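## Task

Pick up the mug from the desk, set it on the closet's lowest shelf, and close the closet completely. The task fails if the mug drops more than a few centimetres, is hit hard, or does not end upright. It also fails if the robot tips over or finishes leaning. Nothing may count as done if it stays in place only because the robot holds it at the end.

## Robot and tools

ROBOT. A Hello Robot Stretch 4 with a single arm. It has an omni-wheel base, a lift riding up a mast, a telescoping arm that reaches forward, a wrist with yaw, pitch and roll joints, and a two-finger gripper. It stands about 1.6 m tall, and the base rim lies within 0.23 m of the base origin. Cameras: head_camera, head_left_camera, head_right_camera, wrist_camera. Loose objects may occasionally get a brief shove from the scene.

FRAMES. Base frame: origin on the floor below the base centre, x ahead, y to the left, z up. hand_pose is given in this frame. It is a point between the open fingertips (link pinch), and its axes line up with the base frame when all wrist joints are 0. The printed value can be somewhat wrong. The odometry frame is the base frame as it was when the scene began. base_odometry counts wheel rotation, so any slip shows up as travel. Heading is positive to the left and runs from -3.142 to 3.142.

execute_actions. Arguments: "actions", a list holding one action or none (an empty list only reports), and optional "cameras", a list of camera names or "all". If cameras is omitted or null you get all of them; [] gives none. An action contains "base", "joints" or both, and may add "pace" and "contact_limits". Alternatively it is {"end_of_arm": "enable_torque"} alone, which powers back up any wrist or gripper motor that shut off.
- base: exactly one key, an offset measured from where the base last reported itself. translate_m: metres straight ahead (+) or back, -2 to 2. strafe_m: metres sideways, left +, -2 to 2. rotate_rad: radians, counter-clockwise seen from above +, -3.2 to 3.2.
- joints: absolute targets keyed by name; each is a single number. lift_m 0 to 1.2 m. arm_m 0 to 0.55 m of extension. wrist_yaw_rad -1.134 to 4.276 (0 ahead, + turns left, 3.14 tucked back, the arm may block above 3.4). wrist_pitch_rad -1.117 to 4.259 (0 level, 1.57 pointing down). wrist_roll_rad -1.117 to 4.259 (0 puts both fingers at equal height; + is clockwise viewed from behind the gripper). gripper_m -0.038 to 0.141 m, the fingertip gap; below 0 the tips push against each other. Tolerances for done: lift and arm ±0.004, yaw and roll ±0.02, pitch ±0.05, gripper ±0.004.
- pace: "slow", "default", "fast", "max". Base top speeds are 0.1, 0.3, 0.4, 0.6 m/s and 1, 2, 3, 4 rad/s. With the lift above 0.2 these shrink, reaching 0.3 m/s and 1 rad/s at 1.2.
- contact_limits: only the key arm_m, from 0 (gentlest) to 0.75 (firmest); the default is 0.5.
Motions in one action begin together. A single action runs at most 15 s. A joint target outside its range is clipped and the result notes it; any other bad key or value rejects the whole call. Joints or base left out of an action may still be driving toward an earlier target. If one result reports a stop, the remaining execute_actions, wait and finished_scene calls in that reply are skipped.

wait: seconds, 0 to 10; nothing new is commanded. zoom_image: camera plus region [x0, y0, x1, y1] in pixels of that camera's most recent full image, (0,0) at top left, at most 504 by 504. read_manual: returns only licence text. finished_scene: scene, 1 or 2; it is final and reports whether the goal was met.

RESULTS. base_status and joint_status: done; off_target (came to rest short of target, may still push); contact_stop_at_<key> (something blocked it; that part goes slack, and a slack lift may sink under load); limit_stop_at_<name>, including own_body (self-collision, most likely with pitch below -0.2 together with roll below -0.4 or above 4) and tilt (leaning over 6 degrees: lift, arm and wheels go slack and refuse commands); time_out; torque_fault (a wrist or gripper motor maxed out and went limp until enable_torque is sent). on_its_own covers anything not commanded by this call; "held at" means the target being held. lidar_m: 12 distances in metres, 30-degree sectors beginning straight ahead and going counter-clockwise (4th left, 7th behind, 10th right). "-" means nothing seen or closer than 0.25 m. It sees from about 0.15 m up, misses clear objects and thin legs. wrist_depth_mm: a 7x7 grid of depths read from the top left, 100 to 2000 mm, which includes the robot's own parts. If turned_by_wheels and turned_by_imu differ by more than about 0.1 rad, the base slipped or hit something, and the heading is off by about their difference. base_tilt is in degrees (forward and right positive), with a fixed bias of up to 1.5. motor_effort is percent of maximum, with the peak in brackets; it is noisy and biased. A load in a level gripper moves the pitch effort away from 0. For wheel_0, wheel_1 and wheel_2, positive means a right turn.

GRIPPING. Command a gap smaller than the object to grip it; squeezing harder pulls the object toward the wrist. Neither the reading nor done confirms a grip; look for a clear change in the gripper_m effort. If the fingertips catch on a surface, raise the lift.

TIPS AND HAZARDS. At the start, sending lift_m 0.4 with wrist_yaw_rad 0 unfolds the wrist. Don't drive or turn while carrying over 1 kg with arm_m above 0.2, especially at fast or max speed. Steady pushing or pulling with the gripper raised high, or with high contact limits, can also tip the robot. Avoid dropping things, hard impacts and pressing that causes torque faults. Leave the object standing free on the shelf, the gripper released and the closet fully shut before calling finished_scene. Shorter robot motion time gives a better result.

Each tool is called after "Request:" as name(argument=value, ...), one argument or row to a line, values as JSON.

## Session

Request:
execute_actions(
  actions=[],
)

Scene clock: 0.00 s.
base_odometry: x=+0.000 y=+0.000 heading=+0.000 (m, m, rad; odometry frame)
turned_by_wheels: +0.000 (rad since the last result)
turned_by_imu: +0.000 (rad since the last result)
base_tilt: forward=+0.3 right=-0.3 (deg)
lidar_m: 1.10 1.36 1.62 1.62 2.12 2.60 2.65 1.75 1.58 1.63 1.19 1.11
base_status: not commanded
joint_positions: lift_m=+0.272 arm_m=-0.003 wrist_yaw_rad=+3.128 wrist_pitch_rad=-0.012 wrist_roll_rad=+0.016 gripper_m=+0.057
joint_status: not commanded
motor_effort: lift_m=+20 arm_m=-1 wrist_yaw_rad=+1 wrist_pitch_rad=-7 wrist_roll_rad=-1 gripper_m=-4 wheel_0=+0 wheel_1=-1 wheel_2=+0 (%)
hand_pose: x=-0.1189 y=+0.0915 z=+0.4534 quat_wxyz=(+0.007, +0.006, +0.008, +1.000) (m; base frame)
wrist_depth_mm: - 136 222 - - - - / - 113 139 - - - - / - 125 162 - - - - / 141 141 - - - - - / 1808 - - - - - - / 1182 1366 200 1366 195 1576 1661 / 878 931 1042 - 1078 1008 1118
pictures: head_camera, head_left_camera, head_right_camera, wrist_camera
Images, in order (width x height): head_camera 420x560, head_left_camera 420x672, head_right_camera 420x672, wrist_camera 616x392.

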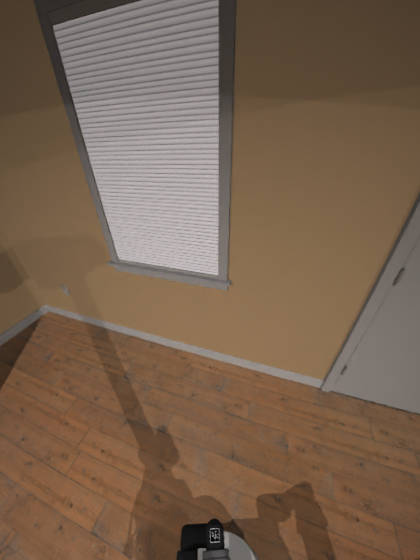

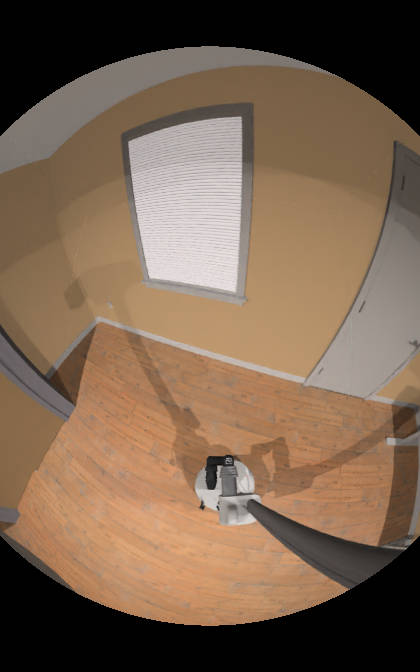

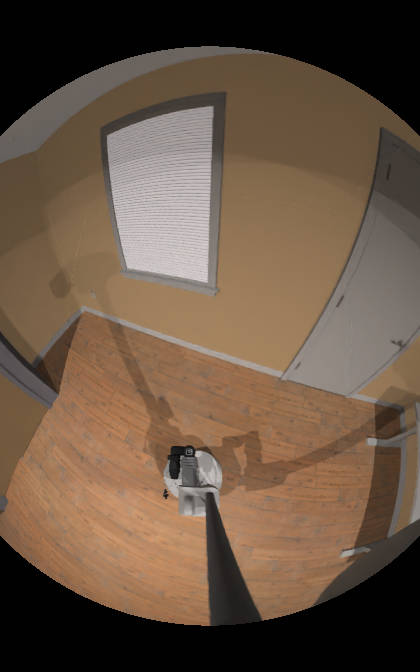

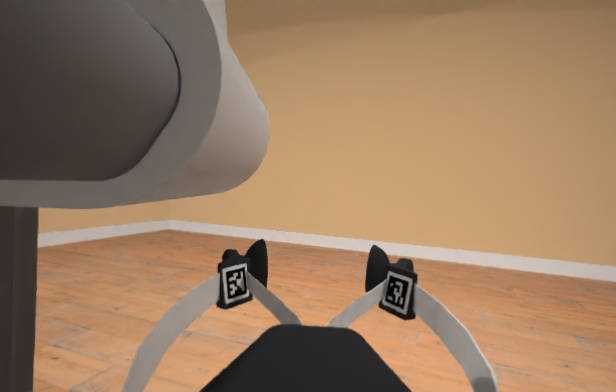

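Request:
execute_actions(
  actions=[
    {"base":{"rotate_rad":-1.57},"joints":{"lift_m":0.4,"wrist_yaw_rad":0}},
  ],
  cameras=["head_camera","head_left_camera"],
)

Request:
execute_actions(
  actions=[
    {"base":{"rotate_rad":-1.57}},
  ],
  cameras=["head_camera","head_left_camera"],
)

Request:
execute_actions(
  actions=[
    {"base":{"rotate_rad":-1.57}},
  ],
  cameras=["head_camera","head_left_camera"],
)

Scene clock: 2.50 s.
base_odometry: x=+0.000 y=+0.000 heading=-1.570 (m, m, rad; odometry frame)
turned_by_wheels: -1.570 (rad since the last result)
turned_by_imu: -1.588 (rad since the last result)
base_tilt: forward=+0.2 right=-0.3 (deg)
lidar_m: 1.60 1.22 1.12 1.11 1.38 1.61 1.63 2.13 2.62 2.63 1.74 1.59
base_status: done
joint_positions: lift_m=+0.400 arm_m=-0.003 wrist_yaw_rad=+0.000 wrist_pitch_rad=-0.012 wrist_roll_rad=+0.016 gripper_m=+0.057
joint_status: all done
motor_effort: lift_m=+21(24) arm_m=-1(0) wrist_yaw_rad=-2(7) wrist_pitch_rad=-6(7) wrist_roll_rad=-2(1) gripper_m=-4(4) wheel_0=+1(8) wheel_1=+2(6) wheel_2=+2(8) (%)
hand_pose: x=+0.4568 y=-0.0873 z=+0.5814 quat_wxyz=(+1.000, +0.008, -0.006, +0.000) (m; base frame)
wrist_depth_mm: 1060 1281 1808 - - 1983 1808 / 1042 1308 1808 - - 1921 1808 / 1060 1336 1808 - - 1921 1808 / 1060 1366 1863 - - 1921 1808 / 1078 1366 1661 - - 1921 1808 / 1078 1336 200 1661 195 1863 1756 / 1078 1160 1308 - 1366 1255 1366
pictures: head_camera, head_left_camera
Images, in order (width x height): head_camera 420x560, head_left_camera 420x672.

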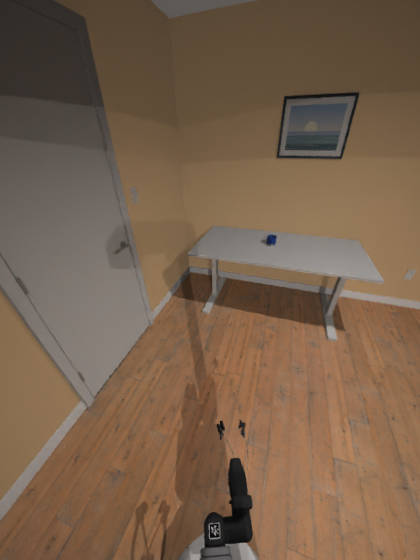

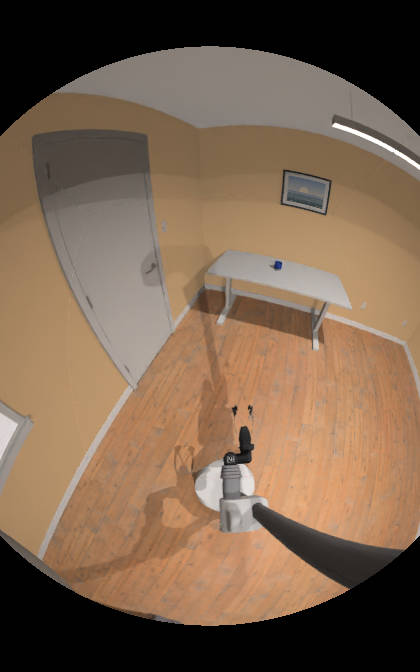

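Scene clock: 4.57 s.
base_odometry: x=+0.000 y=+0.000 heading=-3.139 (m, m, rad; odometry frame)
turned_by_wheels: -1.570 (rad since the last result)
turned_by_imu: -1.588 (rad since the last result)
base_tilt: forward=+0.4 right=-0.3 (deg)
lidar_m: 2.64 1.75 1.59 1.60 1.18 1.11 1.12 1.38 1.64 1.62 2.13 2.61
base_status: done
joint_positions: lift_m=+0.400 arm_m=-0.003 wrist_yaw_rad=+0.000 wrist_pitch_rad=-0.012 wrist_roll_rad=+0.016 gripper_m=+0.057
joint_status: not commanded
motor_effort: lift_m=+20(22) arm_m=-1(1) wrist_yaw_rad=-1(1) wrist_pitch_rad=-7(7) wrist_roll_rad=-1(1) gripper_m=-4(4) wheel_0=+2(7) wheel_1=+2(10) wheel_2=+2(4) (%)
hand_pose: x=+0.4568 y=-0.0874 z=+0.5816 quat_wxyz=(+1.000, +0.008, -0.006, +0.000) (m; base frame)
wrist_depth_mm: - - - - - - 1983 / - - - - - - 1983 / - - - - - - 1983 / - - - - - - 1983 / - - - - - - - / 1708 1708 200 1661 195 1983 1983 / 1205 1138 1281 - 1336 1281 1397
pictures: head_camera, head_left_camera
Images, in order (width x height): head_camera 420x560, head_left_camera 420x672.

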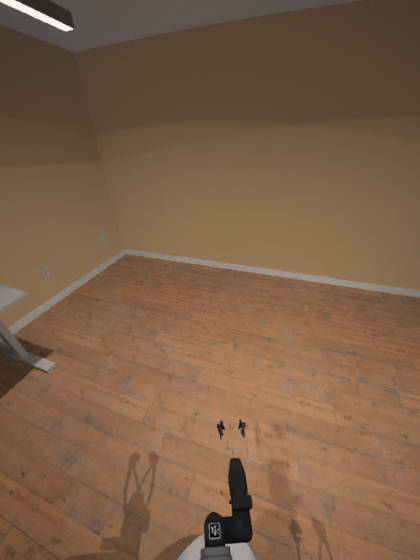

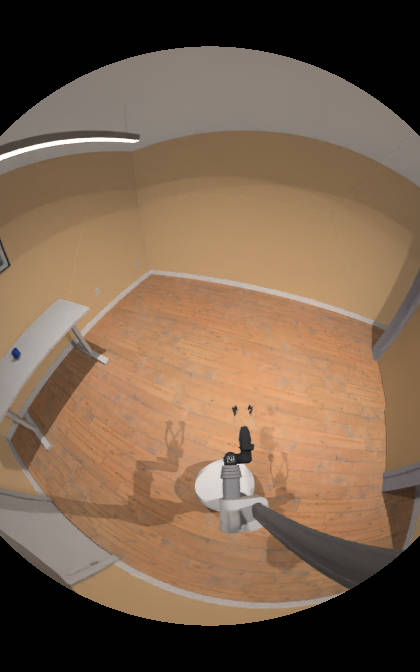

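Scene clock: 6.63 s.
base_odometry: x=+0.000 y=+0.000 heading=+1.574 (m, m, rad; odometry frame)
turned_by_wheels: -1.570 (rad since the last result)
turned_by_imu: -1.588 (rad since the last result)
base_tilt: forward=+0.2 right=-0.3 (deg)
lidar_m: 1.62 2.09 2.60 2.64 1.76 1.59 1.60 1.22 1.13 1.12 1.36 1.63
base_status: done
joint_positions: lift_m=+0.400 arm_m=-0.003 wrist_yaw_rad=+0.000 wrist_pitch_rad=-0.012 wrist_roll_rad=+0.016 gripper_m=+0.057
joint_status: not commanded
motor_effort: lift_m=+19(20) arm_m=-1(1) wrist_yaw_rad=+0(1) wrist_pitch_rad=-7(7) wrist_roll_rad=-1(1) gripper_m=-2(3) wheel_0=+1(7) wheel_1=+1(9) wheel_2=+1(9) (%)
hand_pose: x=+0.4568 y=-0.0874 z=+0.5816 quat_wxyz=(+1.000, +0.008, -0.006, +0.000) (m; base frame)
wrist_depth_mm: - 1921 1661 1499 1336 1863 1756 / - 1921 1708 1499 1336 1921 1756 / - 1983 1708 1537 1336 1921 1808 / - 1921 1708 1537 1366 1863 1756 / - 1983 1708 1537 1336 1921 1756 / 1708 1708 200 1499 195 1863 1808 / 1229 1160 1308 - 1308 1255 1366
pictures: head_camera, head_left_camera
Images, in order (width x height): head_camera 420x560, head_left_camera 420x672.

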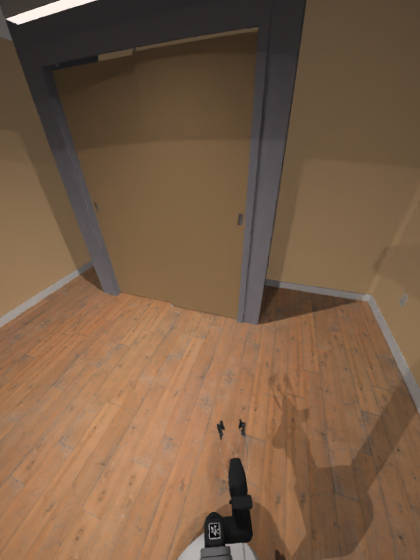

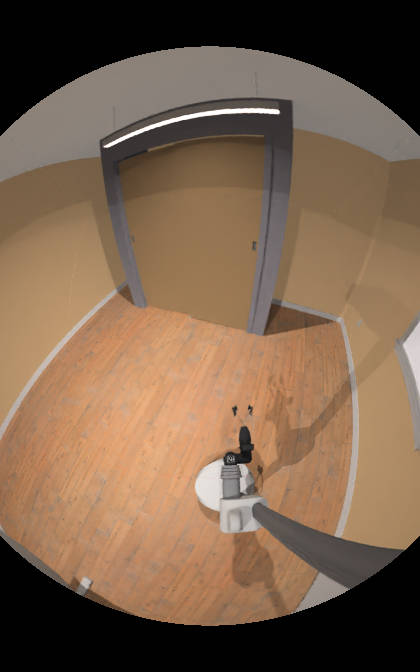

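Request:
execute_actions(
  actions=[
    {"base":{"rotate_rad":-0.21}},
  ],
  cameras=[],
)

Request:
execute_actions(
  actions=[
    {"base":{"translate_m":0.6},"joints":{"lift_m":0.75,"gripper_m":0.0}},
  ],
)

Scene clock: 7.70 s.
base_odometry: x=+0.000 y=+0.000 heading=+1.365 (m, m, rad; odometry frame)
turned_by_wheels: -0.210 (rad since the last result)
turned_by_imu: -0.212 (rad since the last result)
base_tilt: forward=+0.3 right=-0.2 (deg)
lidar_m: 1.63 1.82 2.65 2.60 2.88 1.61 1.60 1.37 1.13 1.09 1.21 1.93
base_status: done
joint_positions: lift_m=+0.400 arm_m=-0.003 wrist_yaw_rad=+0.000 wrist_pitch_rad=-0.012 wrist_roll_rad=+0.016 gripper_m=+0.057
joint_status: not commanded
motor_effort: lift_m=+20(20) arm_m=-1(1) wrist_yaw_rad=-1(0) wrist_pitch_rad=-8(7) wrist_roll_rad=-1(1) gripper_m=-5(5) wheel_0=+1(8) wheel_1=+1(7) wheel_2=+1(7) (%)
hand_pose: x=+0.4568 y=-0.0874 z=+0.5816 quat_wxyz=(+1.000, +0.008, -0.006, +0.000) (m; base frame)
wrist_depth_mm: 1618 1537 1499 1397 - - 1863 / 1661 1499 1464 1397 - 1921 1863 / 1661 1576 1499 1430 - 1983 1863 / 1708 1576 1499 1397 - 1983 1921 / 1708 1576 1499 1430 - - 1921 / 1708 1618 200 1430 194 1921 1863 / 1205 1160 1308 - 1336 1255 1366
pictures: none
No camera images: the call's "cameras" was empty. Leave "cameras" out to get every camera's image.

Scene clock: 11.17 s.
base_odometry: x=+0.123 y=+0.587 heading=+1.365 (m, m, rad; odometry frame)
turned_by_wheels: +0.000 (rad since the last result)
turned_by_imu: +0.000 (rad since the last result)
base_tilt: forward=+0.2 right=-0.4 (deg)
lidar_m: 1.03 1.15 1.90 2.50 2.79 2.23 2.20 1.52 1.18 1.17 1.28 1.76
base_status: done
joint_positions: lift_m=+0.750 arm_m=-0.003 wrist_yaw_rad=+0.000 wrist_pitch_rad=-0.012 wrist_roll_rad=+0.016 gripper_m=+0.000
joint_status: all done
motor_effort: lift_m=+21(23) arm_m=-1(1) wrist_yaw_rad=+0(1) wrist_pitch_rad=-7(6) wrist_roll_rad=-1(1) gripper_m=-7(5) wheel_0=+1(7) wheel_1=+0(7) wheel_2=-1(7) (%)
hand_pose: x=+0.4568 y=-0.0874 z=+0.9314 quat_wxyz=(+1.000, +0.008, -0.006, +0.000) (m; base frame)
wrist_depth_mm: 946 904 866 788 1464 1430 1366 / 946 904 866 798 1464 1430 1397 / 946 904 866 809 1464 1430 1397 / 946 917 866 809 1499 1430 1366 / 960 917 891 809 1499 1464 1397 / 960 917 183 190 186 1430 1397 / 976 931 891 - 1537 1430 1397
pictures: head_camera, head_left_camera, head_right_camera, wrist_camera
Images, in order (width x height): head_camera 420x560, head_left_camera 420x672, head_right_camera 420x672, wrist_camera 616x392.

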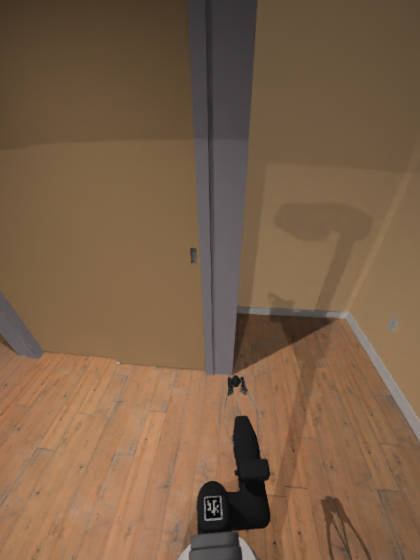

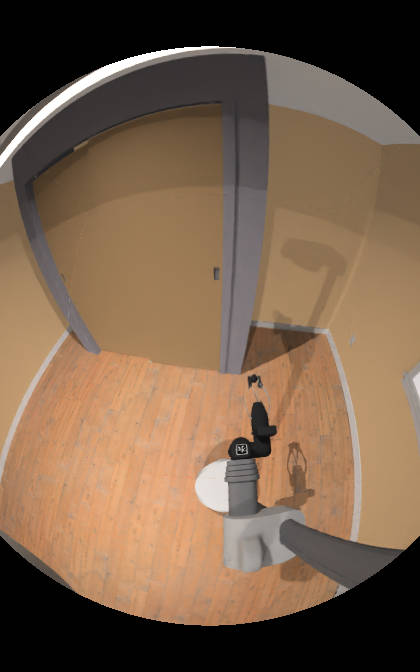

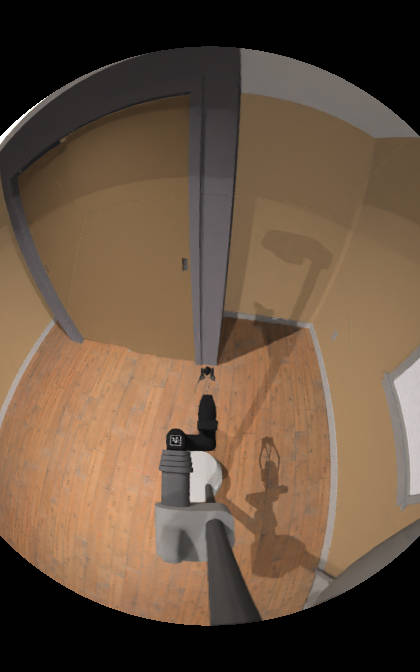

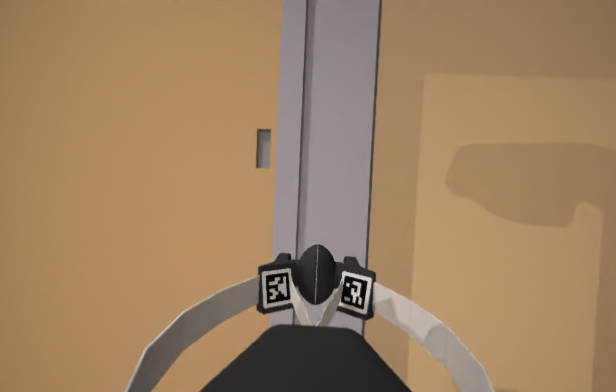

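Request:
execute_actions(
  actions=[
    {"base":{"rotate_rad":-0.12}},
  ],
  cameras=[],
)

Request:
execute_actions(
  actions=[
    {"base":{"strafe_m":0.2},"joints":{"lift_m":0.88,"arm_m":0.3}},
  ],
  cameras=["head_camera","wrist_camera"],
)

Scene clock: 12.13 s.
base_odometry: x=+0.123 y=+0.587 heading=+1.245 (m, m, rad; odometry frame)
turned_by_wheels: -0.119 (rad since the last result)
turned_by_imu: -0.121 (rad since the last result)
base_tilt: forward=+0.3 right=-0.3 (deg)
lidar_m: 1.02 1.08 1.65 2.52 2.67 2.27 2.23 1.65 1.24 1.15 1.25 1.76
base_status: done
joint_positions: lift_m=+0.750 arm_m=-0.003 wrist_yaw_rad=+0.000 wrist_pitch_rad=-0.012 wrist_roll_rad=+0.016 gripper_m=+0.000
joint_status: not commanded
motor_effort: lift_m=+22(21) arm_m=-1(1) wrist_yaw_rad=+0(1) wrist_pitch_rad=-7(7) wrist_roll_rad=-1(1) gripper_m=-5(6) wheel_0=+3(6) wheel_1=+3(6) wheel_2=+3(8) (%)
hand_pose: x=+0.4568 y=-0.0874 z=+0.9314 quat_wxyz=(+1.000, +0.008, -0.006, +0.000) (m; base frame)
wrist_depth_mm: 854 831 831 798 1499 1499 1464 / 854 842 820 798 1537 1499 1464 / 854 842 820 820 1499 1499 1464 / 866 842 820 809 1499 1537 1499 / 866 854 831 809 1537 1537 1499 / 878 866 183 190 186 1576 1499 / 878 866 854 - 1537 1499 1499
pictures: none
No camera images: the call's "cameras" was empty. Leave "cameras" out to get every camera's image.

Scene clock: 14.17 s.
base_odometry: x=-0.067 y=+0.651 heading=+1.245 (m, m, rad; odometry frame)
turned_by_wheels: +0.000 (rad since the last result)
turned_by_imu: +0.001 (rad since the last result)
base_tilt: forward=+0.3 right=-0.3 (deg)
lidar_m: 1.02 1.12 1.63 2.30 2.44 3.07 3.00 1.94 1.45 1.36 1.46 1.84
base_status: done
joint_positions: lift_m=+0.880 arm_m=+0.299 wrist_yaw_rad=+0.000 wrist_pitch_rad=-0.012 wrist_roll_rad=+0.016 gripper_m=+0.000
joint_status: all done
motor_effort: lift_m=+22(23) arm_m=+6(5) wrist_yaw_rad=-1(1) wrist_pitch_rad=-7(7) wrist_roll_rad=-1(2) gripper_m=-6(7) wheel_0=+0(10) wheel_1=+0(9) wheel_2=+0(0) (%)
hand_pose: x=+0.7583 y=-0.0874 z=+1.0615 quat_wxyz=(+1.000, +0.008, -0.006, +0.000) (m; base frame)
wrist_depth_mm: 544 535 530 521 500 1205 1182 / 549 544 530 504 500 1205 1182 / 549 544 535 512 508 1205 1205 / 559 544 539 517 504 1205 1205 / 564 554 544 496 512 1229 1205 / 559 554 183 191 186 1229 1205 / 569 559 549 - 512 1229 1229
pictures: head_camera, wrist_camera
Images, in order (width x height): head_camera 420x560, wrist_camera 616x392.

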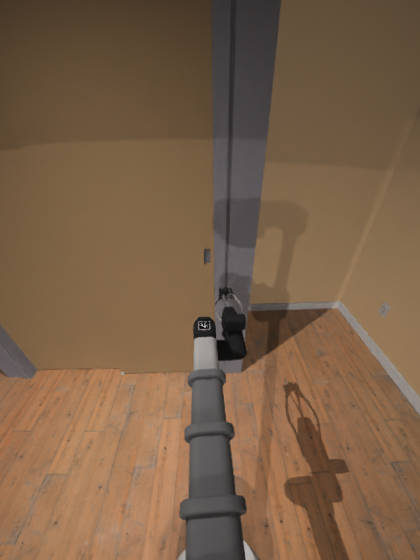

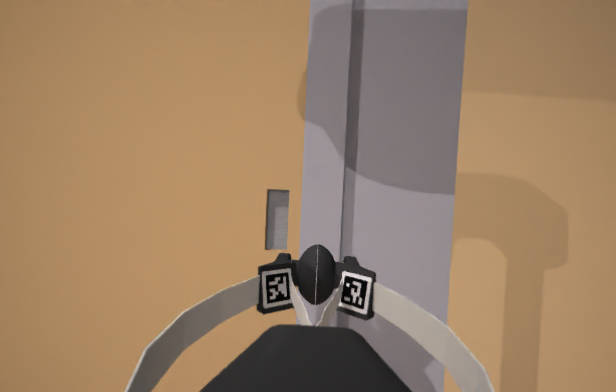

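Request:
execute_actions(
  actions=[
    {"base":{"strafe_m":0.055},"joints":{"arm_m":0.52}},
  ],
  cameras=["head_camera","wrist_camera"],
)

Scene clock: 16.00 s.
base_odometry: x=-0.119 y=+0.669 heading=+1.245 (m, m, rad; odometry frame)
turned_by_wheels: +0.000 (rad since the last result)
turned_by_imu: +0.001 (rad since the last result)
base_tilt: forward=+0.2 right=-0.3 (deg)
lidar_m: 1.03 1.09 1.64 2.27 2.36 3.07 2.50 2.01 1.49 1.43 1.51 1.07
base_status: done
joint_positions: lift_m=+0.880 arm_m=+0.519 wrist_yaw_rad=+0.000 wrist_pitch_rad=-0.012 wrist_roll_rad=+0.016 gripper_m=+0.000
joint_status: all done
motor_effort: lift_m=+22(22) arm_m=+6(6) wrist_yaw_rad=-1(0) wrist_pitch_rad=-6(6) wrist_roll_rad=-1(1) gripper_m=-5(6) wheel_0=+0(10) wheel_1=+1(10) wheel_2=+0(0) (%)
hand_pose: x=+0.9783 y=-0.0874 z=+1.0615 quat_wxyz=(+1.000, +0.008, -0.006, +0.000) (m; base frame)
wrist_depth_mm: 320 317 310 309 273 282 279 / 324 317 314 309 274 285 282 / 324 320 315 310 277 286 282 / 327 324 317 315 278 289 285 / 329 324 320 312 279 290 286 / 332 327 183 190 186 291 287 / 334 330 325 - 283 291 290
pictures: head_camera, wrist_camera
Images, in order (width x height): head_camera 420x560, wrist_camera 616x392.

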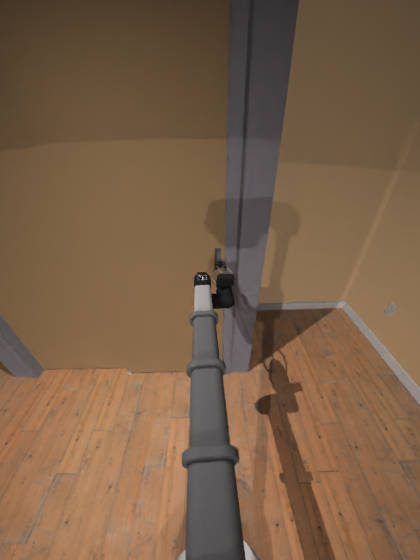

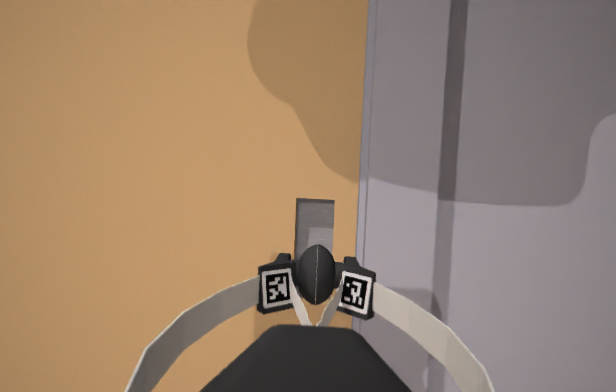

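Request:
execute_actions(
  actions=[
    {"base":{"translate_m":0.09},"pace":"slow"},
  ],
  cameras=[],
)

Request:
execute_actions(
  actions=[
    {"joints":{"arm_m":0.55},"contact_limits":{"arm_m":0.15},"pace":"slow"},
  ],
  cameras=["head_camera","wrist_camera"],
)

Scene clock: 18.33 s.
base_odometry: x=-0.090 y=+0.753 heading=+1.245 (m, m, rad; odometry frame)
turned_by_wheels: +0.000 (rad since the last result)
turned_by_imu: +0.005 (rad since the last result)
base_tilt: forward=+0.1 right=-0.2 (deg)
lidar_m: 0.95 1.02 1.52 2.23 2.38 3.13 2.62 1.98 1.48 1.41 1.52 0.97
base_status: done
joint_positions: lift_m=+0.880 arm_m=+0.519 wrist_yaw_rad=-0.017 wrist_pitch_rad=-0.012 wrist_roll_rad=+0.016 gripper_m=+0.000
joint_status: not commanded
on_its_own: wrist_yaw_rad is at rest, and its effort (+49) is outside its rest range (-13 to +13)
motor_effort: lift_m=+22(21) arm_m=+6(6) wrist_yaw_rad=+49(50) wrist_pitch_rad=-6(7) wrist_roll_rad=-1(1) gripper_m=-3(7) wheel_0=+6(9) wheel_1=+6(6) wheel_2=-16(14) (%)
hand_pose: x=+0.9768 y=-0.0924 z=+1.0615 quat_wxyz=(+1.000, +0.008, -0.006, -0.009) (m; base frame)
wrist_depth_mm: 232 229 227 224 198 190 201 / 234 231 229 225 193 191 202 / 236 233 230 228 194 193 204 / 236 235 231 230 195 195 205 / 238 236 234 229 196 195 206 / 240 237 182 188 185 208 207 / 242 239 236 - 198 198 208
pictures: none
No camera images: the call's "cameras" was empty. Leave "cameras" out to get every camera's image.

Scene clock: 18.93 s.
base_odometry: x=-0.090 y=+0.754 heading=+1.245 (m, m, rad; odometry frame)
turned_by_wheels: +0.000 (rad since the last result)
turned_by_imu: +0.000 (rad since the last result)
base_tilt: forward=+0.3 right=-0.3 (deg)
lidar_m: 0.94 1.01 1.51 2.26 2.40 3.13 2.63 1.99 1.47 1.43 1.52 0.96
base_status: not commanded
joint_positions: lift_m=+0.880 arm_m=+0.516 wrist_yaw_rad=-0.011 wrist_pitch_rad=-0.012 wrist_roll_rad=+0.016 gripper_m=+0.000
joint_status: arm_m contact_stop (moved -0.003 of +0.031)
joint sent to its limit — the command would take arm_m past its upper limit, so that joint was sent only as far as its limit.
on_its_own: arm_m is slack since a contact_stop (your +0.550 is given up); wrist_yaw_rad is at rest, and its effort (+30) is outside its rest range (-13 to +13)
motor_effort: lift_m=+21(22) arm_m=+0(18) wrist_yaw_rad=+30(49) wrist_pitch_rad=-7(7) wrist_roll_rad=-1(1) gripper_m=-5(5) wheel_0=+3(6) wheel_1=+1(6) wheel_2=-7(16) (%)
contact_limits: arm_m 0.15
hand_pose: x=+0.9746 y=-0.0905 z=+1.0615 quat_wxyz=(+1.000, +0.008, -0.006, -0.005) (m; base frame)
wrist_depth_mm: 234 231 228 226 206 190 200 / 236 232 229 227 202 191 202 / 237 235 231 229 195 193 204 / 239 235 233 231 195 195 205 / 241 237 234 230 196 196 206 / 242 239 183 190 183 196 208 / 243 240 238 - 198 198 208
pictures: head_camera, wrist_camera
Images, in order (width x height): head_camera 420x560, wrist_camera 616x392.

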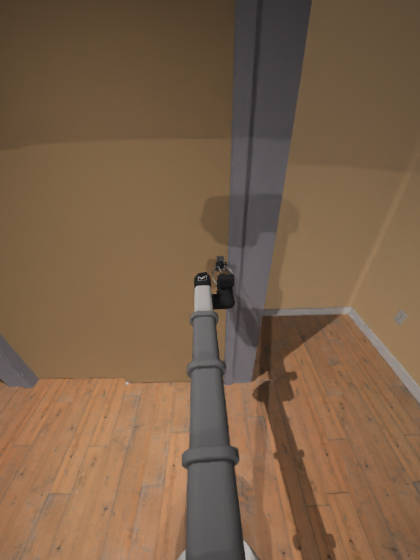

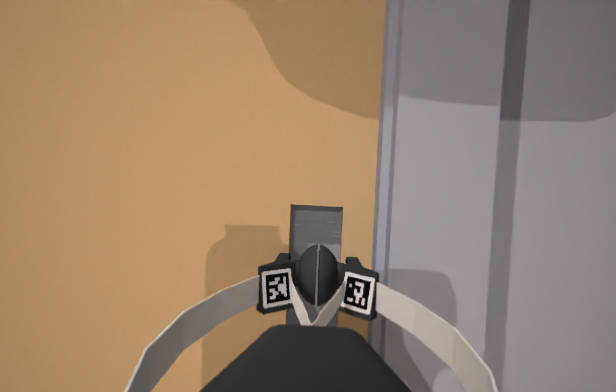

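Request:
execute_actions(
  actions=[
    {"joints":{"arm_m":0.42,"wrist_yaw_rad":-0.45}},
  ],
  cameras=[],
)

Request:
execute_actions(
  actions=[
    {"base":{"strafe_m":0.125},"joints":{"arm_m":0.5}},
  ],
  cameras=["head_camera","wrist_camera"],
)

Scene clock: 20.37 s.
base_odometry: x=-0.090 y=+0.754 heading=+1.245 (m, m, rad; odometry frame)
turned_by_wheels: +0.000 (rad since the last result)
turned_by_imu: +0.001 (rad since the last result)
base_tilt: forward=+0.3 right=-0.4 (deg)
lidar_m: 0.94 1.01 1.53 2.27 2.39 3.16 2.64 2.01 1.50 1.40 1.49 0.98
base_status: not commanded
joint_positions: lift_m=+0.880 arm_m=+0.421 wrist_yaw_rad=-0.450 wrist_pitch_rad=-0.012 wrist_roll_rad=+0.016 gripper_m=+0.000
joint_status: all done
motor_effort: lift_m=+21(22) arm_m=-6(8) wrist_yaw_rad=+0(82) wrist_pitch_rad=-7(6) wrist_roll_rad=-1(1) gripper_m=-7(7) wheel_0=-1(15) wheel_1=-1(6) wheel_2=-1(12) (%)
hand_pose: x=+0.8137 y=-0.2042 z=+1.0614 quat_wxyz=(+0.975, +0.006, -0.007, -0.223) (m; base frame)
wrist_depth_mm: 298 322 320 364 1255 1397 1397 / 301 324 324 368 1281 1430 1366 / 303 325 325 373 1281 1430 1366 / 304 332 330 377 1308 1430 1366 / 307 336 330 364 1308 1499 1366 / 310 332 183 191 186 1464 1366 / 314 329 330 - 1366 1499 1366
pictures: none
No camera images: the call's "cameras" was empty. Leave "cameras" out to get every camera's image.

Scene clock: 21.97 s.
base_odometry: x=-0.209 y=+0.794 heading=+1.245 (m, m, rad; odometry frame)
turned_by_wheels: +0.000 (rad since the last result)
turned_by_imu: +0.001 (rad since the last result)
base_tilt: forward=+0.3 right=-0.5 (deg)
lidar_m: 0.96 1.02 1.53 2.11 2.28 3.15 3.06 2.16 1.61 1.54 1.68 0.98
base_status: done
joint_positions: lift_m=+0.880 arm_m=+0.499 wrist_yaw_rad=-0.450 wrist_pitch_rad=-0.012 wrist_roll_rad=+0.016 gripper_m=+0.000
joint_status: all done
motor_effort: lift_m=+22(22) arm_m=+6(8) wrist_yaw_rad=-1(0) wrist_pitch_rad=-7(7) wrist_roll_rad=-1(1) gripper_m=-5(6) wheel_0=-1(10) wheel_1=+2(8) wheel_2=+0(5) (%)
hand_pose: x=+0.8916 y=-0.2042 z=+1.0614 quat_wxyz=(+0.975, +0.006, -0.007, -0.223) (m; base frame)
wrist_depth_mm: 240 258 282 303 301 355 1430 / 243 260 283 306 307 359 1464 / 244 263 285 309 310 366 1430 / 245 265 287 312 312 368 1464 / 248 267 290 297 315 375 1464 / 250 268 182 190 186 377 1464 / 252 265 290 - 345 382 1464
pictures: head_camera, wrist_camera
Images, in order (width x height): head_camera 420x560, wrist_camera 616x392.

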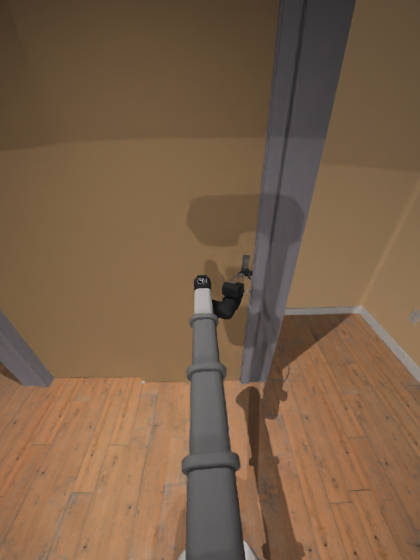

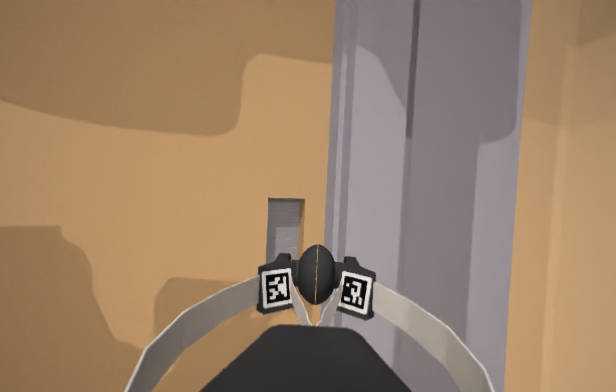

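Request:
execute_actions(
  actions=[
    {"base":{"strafe_m":-0.02},"pace":"slow"},
  ],
  cameras=[],
)

Request:
execute_actions(
  actions=[
    {"base":{"translate_m":0.08},"pace":"slow"},
  ],
  cameras=[],
)

Request:
execute_actions(
  actions=[
    {"joints":{"arm_m":0.55},"contact_limits":{"arm_m":0.2},"pace":"slow"},
  ],
  cameras=["head_camera","wrist_camera"],
)

Scene clock: 23.23 s.
base_odometry: x=-0.190 y=+0.788 heading=+1.245 (m, m, rad; odometry frame)
turned_by_wheels: +0.000 (rad since the last result)
turned_by_imu: +0.000 (rad since the last result)
base_tilt: forward=+0.3 right=-0.3 (deg)
lidar_m: 0.95 1.05 1.51 2.15 2.29 3.15 2.60 2.13 1.60 1.52 1.65 0.95
base_status: done
joint_positions: lift_m=+0.880 arm_m=+0.499 wrist_yaw_rad=-0.450 wrist_pitch_rad=-0.012 wrist_roll_rad=+0.016 gripper_m=+0.000
joint_status: not commanded
motor_effort: lift_m=+22(22) arm_m=+6(6) wrist_yaw_rad=+0(1) wrist_pitch_rad=-6(7) wrist_roll_rad=-1(0) gripper_m=-6(7) wheel_0=+1(5) wheel_1=-3(5) wheel_2=+0(2) (%)
hand_pose: x=+0.8916 y=-0.2042 z=+1.0614 quat_wxyz=(+0.975, +0.006, -0.007, -0.223) (m; base frame)
wrist_depth_mm: 239 257 278 294 319 355 1397 / 240 260 282 296 322 357 1430 / 241 262 285 298 325 364 1430 / 244 264 287 303 329 368 1464 / 247 266 289 291 332 373 1464 / 248 267 183 190 186 375 1464 / 250 263 290 - 343 379 1464
pictures: none
No camera images: the call's "cameras" was empty. Leave "cameras" out to get every camera's image.

Scene clock: 25.30 s.
base_odometry: x=-0.164 y=+0.863 heading=+1.245 (m, m, rad; odometry frame)
turned_by_wheels: +0.000 (rad since the last result)
turned_by_imu: +0.001 (rad since the last result)
base_tilt: forward=+0.3 right=-0.3 (deg)
lidar_m: 0.89 0.93 1.42 2.15 2.28 3.19 2.67 2.15 1.59 1.52 1.65 0.89
base_status: done
joint_positions: lift_m=+0.880 arm_m=+0.499 wrist_yaw_rad=-0.450 wrist_pitch_rad=-0.012 wrist_roll_rad=+0.016 gripper_m=+0.000
joint_status: not commanded
motor_effort: lift_m=+22(22) arm_m=+6(6) wrist_yaw_rad=+0(0) wrist_pitch_rad=-7(7) wrist_roll_rad=-1(1) gripper_m=-7(5) wheel_0=+3(6) wheel_1=+3(5) wheel_2=-3(7) (%)
hand_pose: x=+0.8915 y=-0.2043 z=+1.0614 quat_wxyz=(+0.975, +0.006, -0.007, -0.223) (m; base frame)
wrist_depth_mm: 174 187 203 222 220 251 283 / 175 189 205 224 223 255 287 / 176 190 207 226 221 257 291 / 178 191 209 234 223 260 294 / 179 194 211 221 223 264 300 / 180 195 183 191 185 266 304 / 182 191 209 - 227 271 307
pictures: none
No camera images: the call's "cameras" was empty. Leave "cameras" out to get every camera's image.

Scene clock: 26.27 s.
base_odometry: x=-0.164 y=+0.863 heading=+1.246 (m, m, rad; odometry frame)
turned_by_wheels: +0.000 (rad since the last result)
turned_by_imu: +0.001 (rad since the last result)
base_tilt: forward=+0.1 right=-0.1 (deg)
lidar_m: 0.89 0.95 1.40 2.14 2.28 3.19 2.70 2.14 1.60 1.53 1.65 0.88
base_status: not commanded
joint_positions: lift_m=+0.880 arm_m=+0.509 wrist_yaw_rad=-0.463 wrist_pitch_rad=-0.012 wrist_roll_rad=+0.016 gripper_m=+0.000
joint_status: arm_m contact_stop (moved +0.010 of +0.051)
joint sent to its limit — the command would take arm_m past its upper limit, so that joint was sent only as far as its limit.
on_its_own: arm_m is slack since a contact_stop (your +0.550 is given up); wrist_yaw_rad is at rest, and its effort (+37) is outside its rest range (-13 to +13)
motor_effort: lift_m=+22(22) arm_m=+0(13) wrist_yaw_rad=+37(55) wrist_pitch_rad=-6(6) wrist_roll_rad=-1(1) gripper_m=-4(5) wheel_0=+8(9) wheel_1=+3(3) wheel_2=-3(3) (%)
contact_limits: arm_m 0.2
hand_pose: x=+0.8992 y=-0.2071 z=+1.0615 quat_wxyz=(+0.973, +0.006, -0.008, -0.229) (m; base frame)
wrist_depth_mm: 167 181 197 216 211 245 274 / 169 182 198 218 214 247 278 / 170 184 200 220 216 250 283 / 172 185 202 228 218 254 289 / 173 187 204 229 217 257 293 / 174 188 182 189 186 259 297 / 176 186 204 - 220 254 301
pictures: head_camera, wrist_camera
Images, in order (width x height): head_camera 420x560, wrist_camera 616x392.

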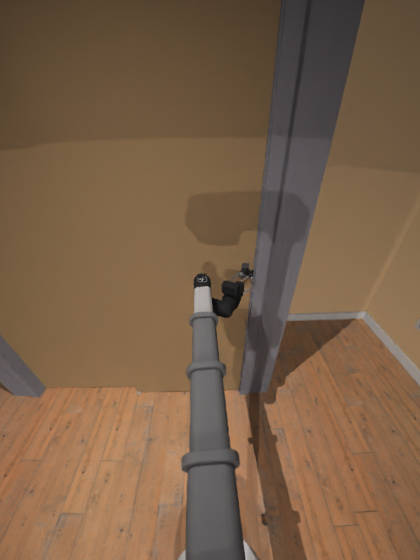

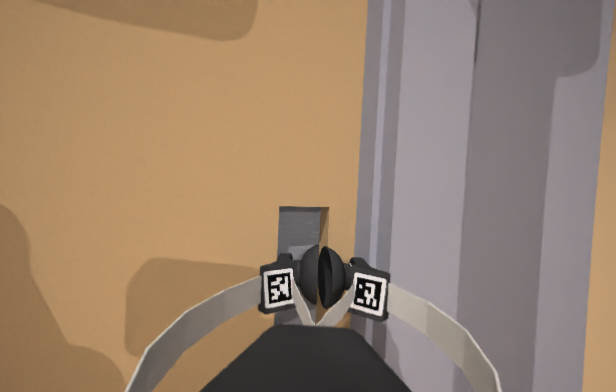

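Touching the recess region. Try sliding left.

Request:
execute_actions(
  actions=[
    {"base":{"strafe_m":0.15},"joints":{"wrist_yaw_rad":-0.45},"pace":"slow"},
  ],
  cameras=["head_camera","wrist_camera"],
)

Scene clock: 28.97 s.
base_odometry: x=-0.306 y=+0.911 heading=+1.245 (m, m, rad; odometry frame)
turned_by_wheels: -0.001 (rad since the last result)
turned_by_imu: -0.002 (rad since the last result)
base_tilt: forward=+0.4 right=-0.1 (deg)
lidar_m: 0.89 0.93 1.42 2.00 2.11 2.98 3.15 2.31 1.75 1.69 1.80 0.94
base_status: done
joint_positions: lift_m=+0.880 arm_m=+0.509 wrist_yaw_rad=-0.456 wrist_pitch_rad=-0.012 wrist_roll_rad=+0.016 gripper_m=+0.000
joint_status: all done
on_its_own: arm_m is slack since a contact_stop (your +0.550 is given up); wrist_yaw_rad is at rest, and its effort (+18) is outside its rest range (-13 to +13)
motor_effort: lift_m=+21(22) arm_m=+0(0) wrist_yaw_rad=+18(40) wrist_pitch_rad=-6(6) wrist_roll_rad=-1(1) gripper_m=-7(6) wheel_0=-8(18) wheel_1=+0(4) wheel_2=-6(9) (%)
hand_pose: x=+0.9006 y=-0.2056 z=+1.0615 quat_wxyz=(+0.974, +0.006, -0.008, -0.226) (m; base frame)
wrist_depth_mm: 172 185 202 220 580 327 273 / 173 186 204 224 574 325 271 / 174 188 205 226 564 324 277 / 176 190 207 230 564 322 277 / 177 191 209 220 564 320 278 / 178 193 178 187 183 320 283 / 180 190 208 - 473 287 283
pictures: head_camera, wrist_camera
Images, in order (width x height): head_camera 420x560, wrist_camera 616x392.

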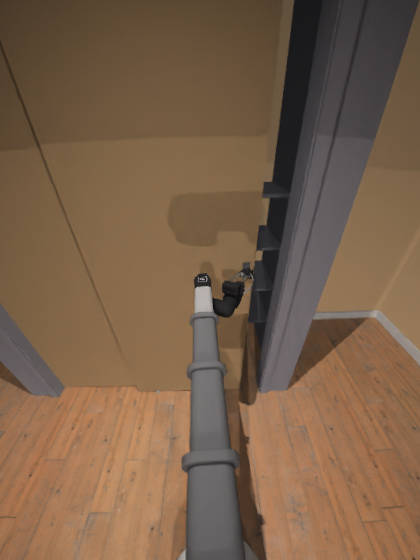

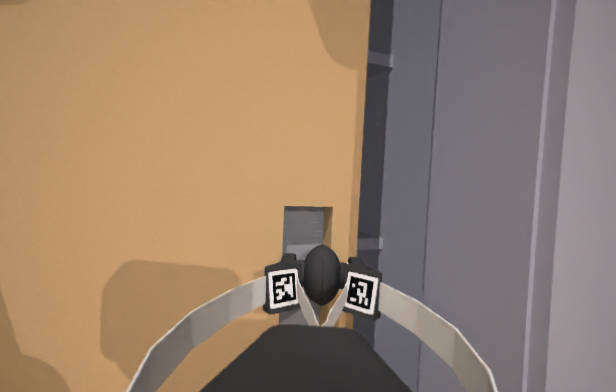

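Works. Continue.

Request:
execute_actions(
  actions=[
    {"base":{"strafe_m":0.45},"pace":"slow"},
  ],
  cameras=["head_camera","wrist_camera"],
)

Scene clock: 34.63 s.
base_odometry: x=-0.732 y=+1.056 heading=+1.245 (m, m, rad; odometry frame)
turned_by_wheels: +0.000 (rad since the last result)
turned_by_imu: +0.001 (rad since the last result)
base_tilt: forward=+0.3 right=-0.2 (deg)
lidar_m: 0.90 1.02 1.62 1.54 1.65 2.35 3.15 2.45 2.24 2.14 1.22 0.94
base_status: done
joint_positions: lift_m=+0.880 arm_m=+0.509 wrist_yaw_rad=-0.450 wrist_pitch_rad=-0.012 wrist_roll_rad=+0.016 gripper_m=+0.000
joint_status: not commanded
on_its_own: arm_m is slack since a contact_stop (your +0.550 is given up)
motor_effort: lift_m=+21(22) arm_m=+0(0) wrist_yaw_rad=+1(36) wrist_pitch_rad=-6(5) wrist_roll_rad=-1(1) gripper_m=-6(6) wheel_0=-2(17) wheel_1=+2(9) wheel_2=-1(6) (%)
hand_pose: x=+0.9018 y=-0.2043 z=+1.0615 quat_wxyz=(+0.975, +0.006, -0.008, -0.223) (m; base frame)
wrist_depth_mm: 186 200 217 237 262 291 325 / 186 201 219 239 265 296 330 / 187 203 220 241 267 300 336 / 189 204 223 245 271 304 340 / 191 206 224 236 274 306 345 / 193 208 182 190 186 312 349 / 194 205 223 - 285 312 355
pictures: head_camera, wrist_camera
Images, in order (width x height): head_camera 420x560, wrist_camera 616x392.

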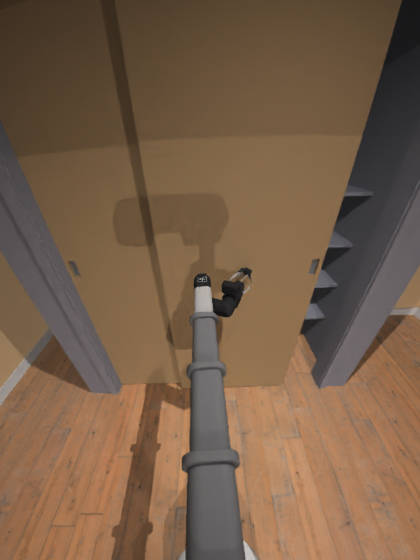

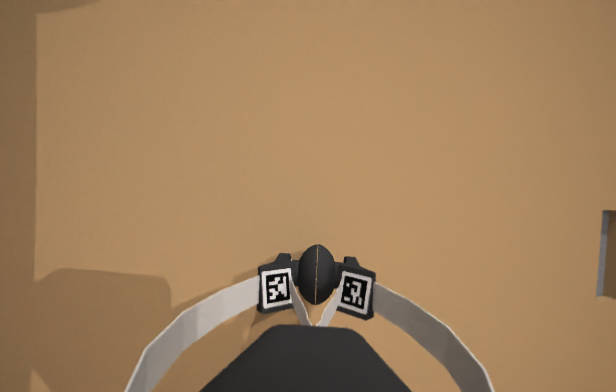

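Request:
execute_actions(
  actions=[
    {"base":{"strafe_m":-0.4},"joints":{"arm_m":0.42,"wrist_yaw_rad":0.0}},
  ],
  cameras=["head_camera","wrist_camera"],
)

Scene clock: 39.33 s.
base_odometry: x=-0.353 y=+0.928 heading=+1.244 (m, m, rad; odometry frame)
turned_by_wheels: +0.000 (rad since the last result)
turned_by_imu: +0.000 (rad since the last result)
base_tilt: forward=+0.3 right=-0.2 (deg)
lidar_m: 0.89 0.95 1.40 1.94 2.04 2.91 3.14 2.43 1.79 1.72 1.87 0.95
base_status: done
joint_positions: lift_m=+0.880 arm_m=+0.421 wrist_yaw_rad=+0.000 wrist_pitch_rad=-0.012 wrist_roll_rad=+0.016 gripper_m=+0.000
joint_status: all done
motor_effort: lift_m=+22(22) arm_m=-6(6) wrist_yaw_rad=+1(82) wrist_pitch_rad=-7(7) wrist_roll_rad=-1(1) gripper_m=-7(8) wheel_0=-2(9) wheel_1=-1(15) wheel_2=+2(17) (%)
hand_pose: x=+0.8804 y=-0.0875 z=+1.0615 quat_wxyz=(+1.000, +0.008, -0.006, +0.000) (m; base frame)
wrist_depth_mm: 262 258 255 250 248 931 654 / 264 259 256 252 249 699 615 / 265 263 258 254 251 960 668 / 267 263 259 256 252 946 676 / 270 265 262 256 266 809 603 / 272 267 183 190 186 946 654 / 273 270 266 - 256 788 647
pictures: head_camera, wrist_camera
Images, in order (width x height): head_camera 420x560, wrist_camera 616x392.

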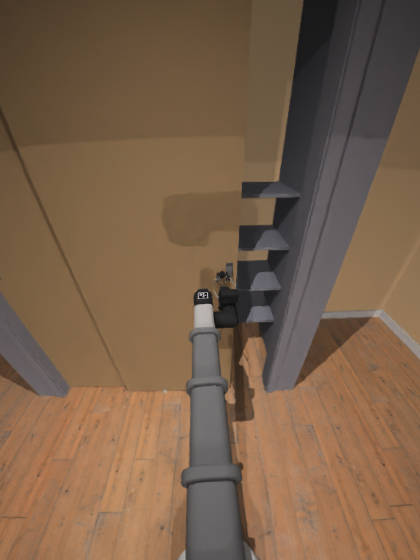

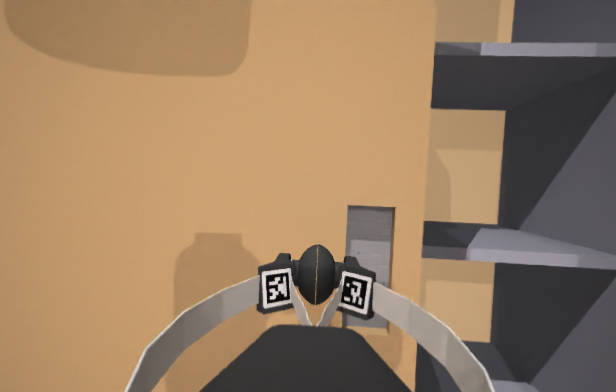

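Request:
execute_actions(
  actions=[
    {"base":{"strafe_m":-0.13},"joints":{"lift_m":0.93}},
  ],
  cameras=[],
)

Request:
execute_actions(
  actions=[
    {"joints":{"arm_m":0.54},"contact_limits":{"arm_m":0.2}},
  ],
  cameras=["head_camera","wrist_camera"],
)

Request:
execute_actions(
  actions=[
    {"base":{"strafe_m":0.5},"pace":"slow"},
  ],
  cameras=["head_camera","wrist_camera"],
)

Scene clock: 41.07 s.
base_odometry: x=-0.230 y=+0.886 heading=+1.244 (m, m, rad; odometry frame)
turned_by_wheels: +0.000 (rad since the last result)
turned_by_imu: +0.000 (rad since the last result)
base_tilt: forward=+0.1 right=-0.2 (deg)
lidar_m: 0.89 0.96 1.40 2.07 2.18 3.07 3.17 2.27 1.64 1.60 1.74 0.91
base_status: done
joint_positions: lift_m=+0.930 arm_m=+0.421 wrist_yaw_rad=+0.000 wrist_pitch_rad=-0.012 wrist_roll_rad=+0.016 gripper_m=+0.000
joint_status: all done
motor_effort: lift_m=+21(25) arm_m=-6(6) wrist_yaw_rad=+0(1) wrist_pitch_rad=-7(7) wrist_roll_rad=-1(1) gripper_m=-7(8) wheel_0=+1(8) wheel_1=-1(9) wheel_2=+0(1) (%)
hand_pose: x=+0.8804 y=-0.0875 z=+1.1115 quat_wxyz=(+1.000, +0.008, -0.006, +0.000) (m; base frame)
wrist_depth_mm: 255 252 249 960 946 759 492 / 256 253 250 627 691 634 496 / 258 254 253 960 946 723 488 / 260 256 254 991 960 707 329 / 262 258 256 715 768 654 325 / 264 260 183 190 186 640 322 / 266 262 266 - 917 559 320
pictures: none
No camera images: the call's "cameras" was empty. Leave "cameras" out to get every camera's image.

Scene clock: 42.43 s.
base_odometry: x=-0.230 y=+0.886 heading=+1.244 (m, m, rad; odometry frame)
turned_by_wheels: +0.000 (rad since the last result)
turned_by_imu: +0.000 (rad since the last result)
base_tilt: forward=+0.3 right=-0.2 (deg)
lidar_m: 0.89 0.95 1.41 2.09 2.20 3.11 3.16 2.26 1.68 1.60 1.74 0.90
base_status: not commanded
joint_positions: lift_m=+0.930 arm_m=+0.539 wrist_yaw_rad=+0.000 wrist_pitch_rad=-0.012 wrist_roll_rad=+0.016 gripper_m=+0.000
joint_status: all done
motor_effort: lift_m=+21(22) arm_m=+6(7) wrist_yaw_rad=+0(0) wrist_pitch_rad=-6(6) wrist_roll_rad=-1(1) gripper_m=-4(6) wheel_0=+1(1) wheel_1=+0(1) wheel_2=+0(0) (%)
contact_limits: arm_m 0.2
hand_pose: x=+0.9983 y=-0.0874 z=+1.1115 quat_wxyz=(+1.000, +0.008, -0.006, +0.000) (m; base frame)
wrist_depth_mm: 135 133 842 842 820 707 480 / 136 134 512 549 525 512 452 / 137 135 854 842 842 741 488 / 138 136 866 854 842 723 480 / 139 137 603 715 768 661 473 / 140 138 170 191 185 480 445 / 146 139 878 - 854 564 466
pictures: head_camera, wrist_camera
Images, in order (width x height): head_camera 420x560, wrist_camera 616x392.

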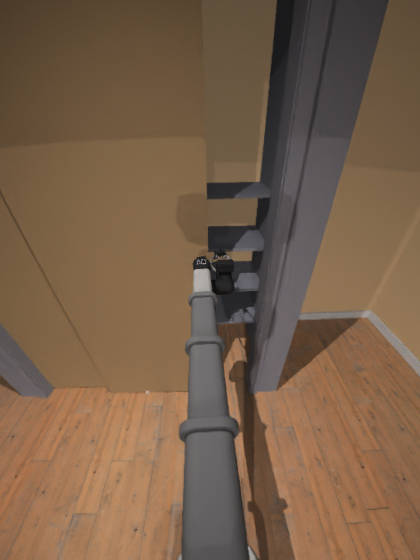

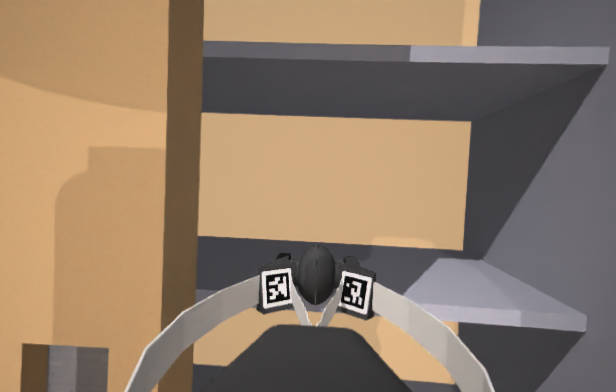

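Scene clock: 48.40 s.
base_odometry: x=-0.690 y=+1.042 heading=+1.114 (m, m, rad; odometry frame)
turned_by_wheels: -0.131 (rad since the last result)
turned_by_imu: -0.136 (rad since the last result)
base_tilt: forward=+0.3 right=-0.3 (deg)
lidar_m: 0.91 0.92 1.17 1.60 1.61 2.09 2.68 2.37 2.31 2.09 2.14 1.17
base_status: strafe_m contact_stop (by the wheels' count: +0.486 of +0.500)
joint_positions: lift_m=+0.930 arm_m=+0.539 wrist_yaw_rad=+0.000 wrist_pitch_rad=-0.012 wrist_roll_rad=+0.016 gripper_m=+0.000
joint_status: not commanded
on_its_own: the wheels are slack since a contact_stop
motor_effort: lift_m=+21(22) arm_m=+5(6) wrist_yaw_rad=+1(90) wrist_pitch_rad=-7(7) wrist_roll_rad=-2(1) gripper_m=-7(13) wheel_0=+0(35) wheel_1=+0(14) wheel_2=+0(20) (%)
hand_pose: x=+0.9984 y=-0.0875 z=+1.1115 quat_wxyz=(+1.000, +0.008, -0.006, +0.000) (m; base frame)
wrist_depth_mm: 152 842 854 866 878 904 891 / 153 535 580 549 530 574 559 / 154 842 854 878 904 904 831 / 156 866 866 891 904 917 866 / 156 580 691 715 768 831 798 / 158 473 183 190 186 931 569 / 159 788 878 - 917 878 854
pictures: head_camera, wrist_camera
Images, in order (width x height): head_camera 420x560, wrist_camera 616x392.

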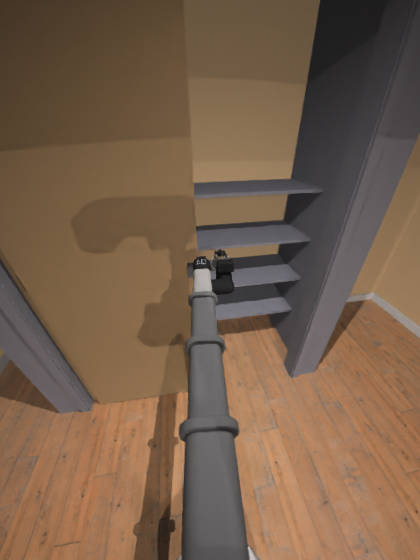

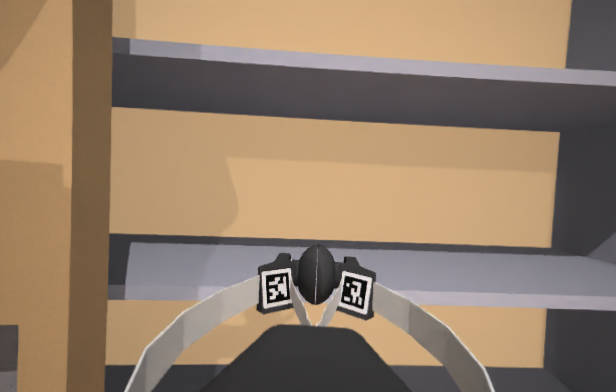

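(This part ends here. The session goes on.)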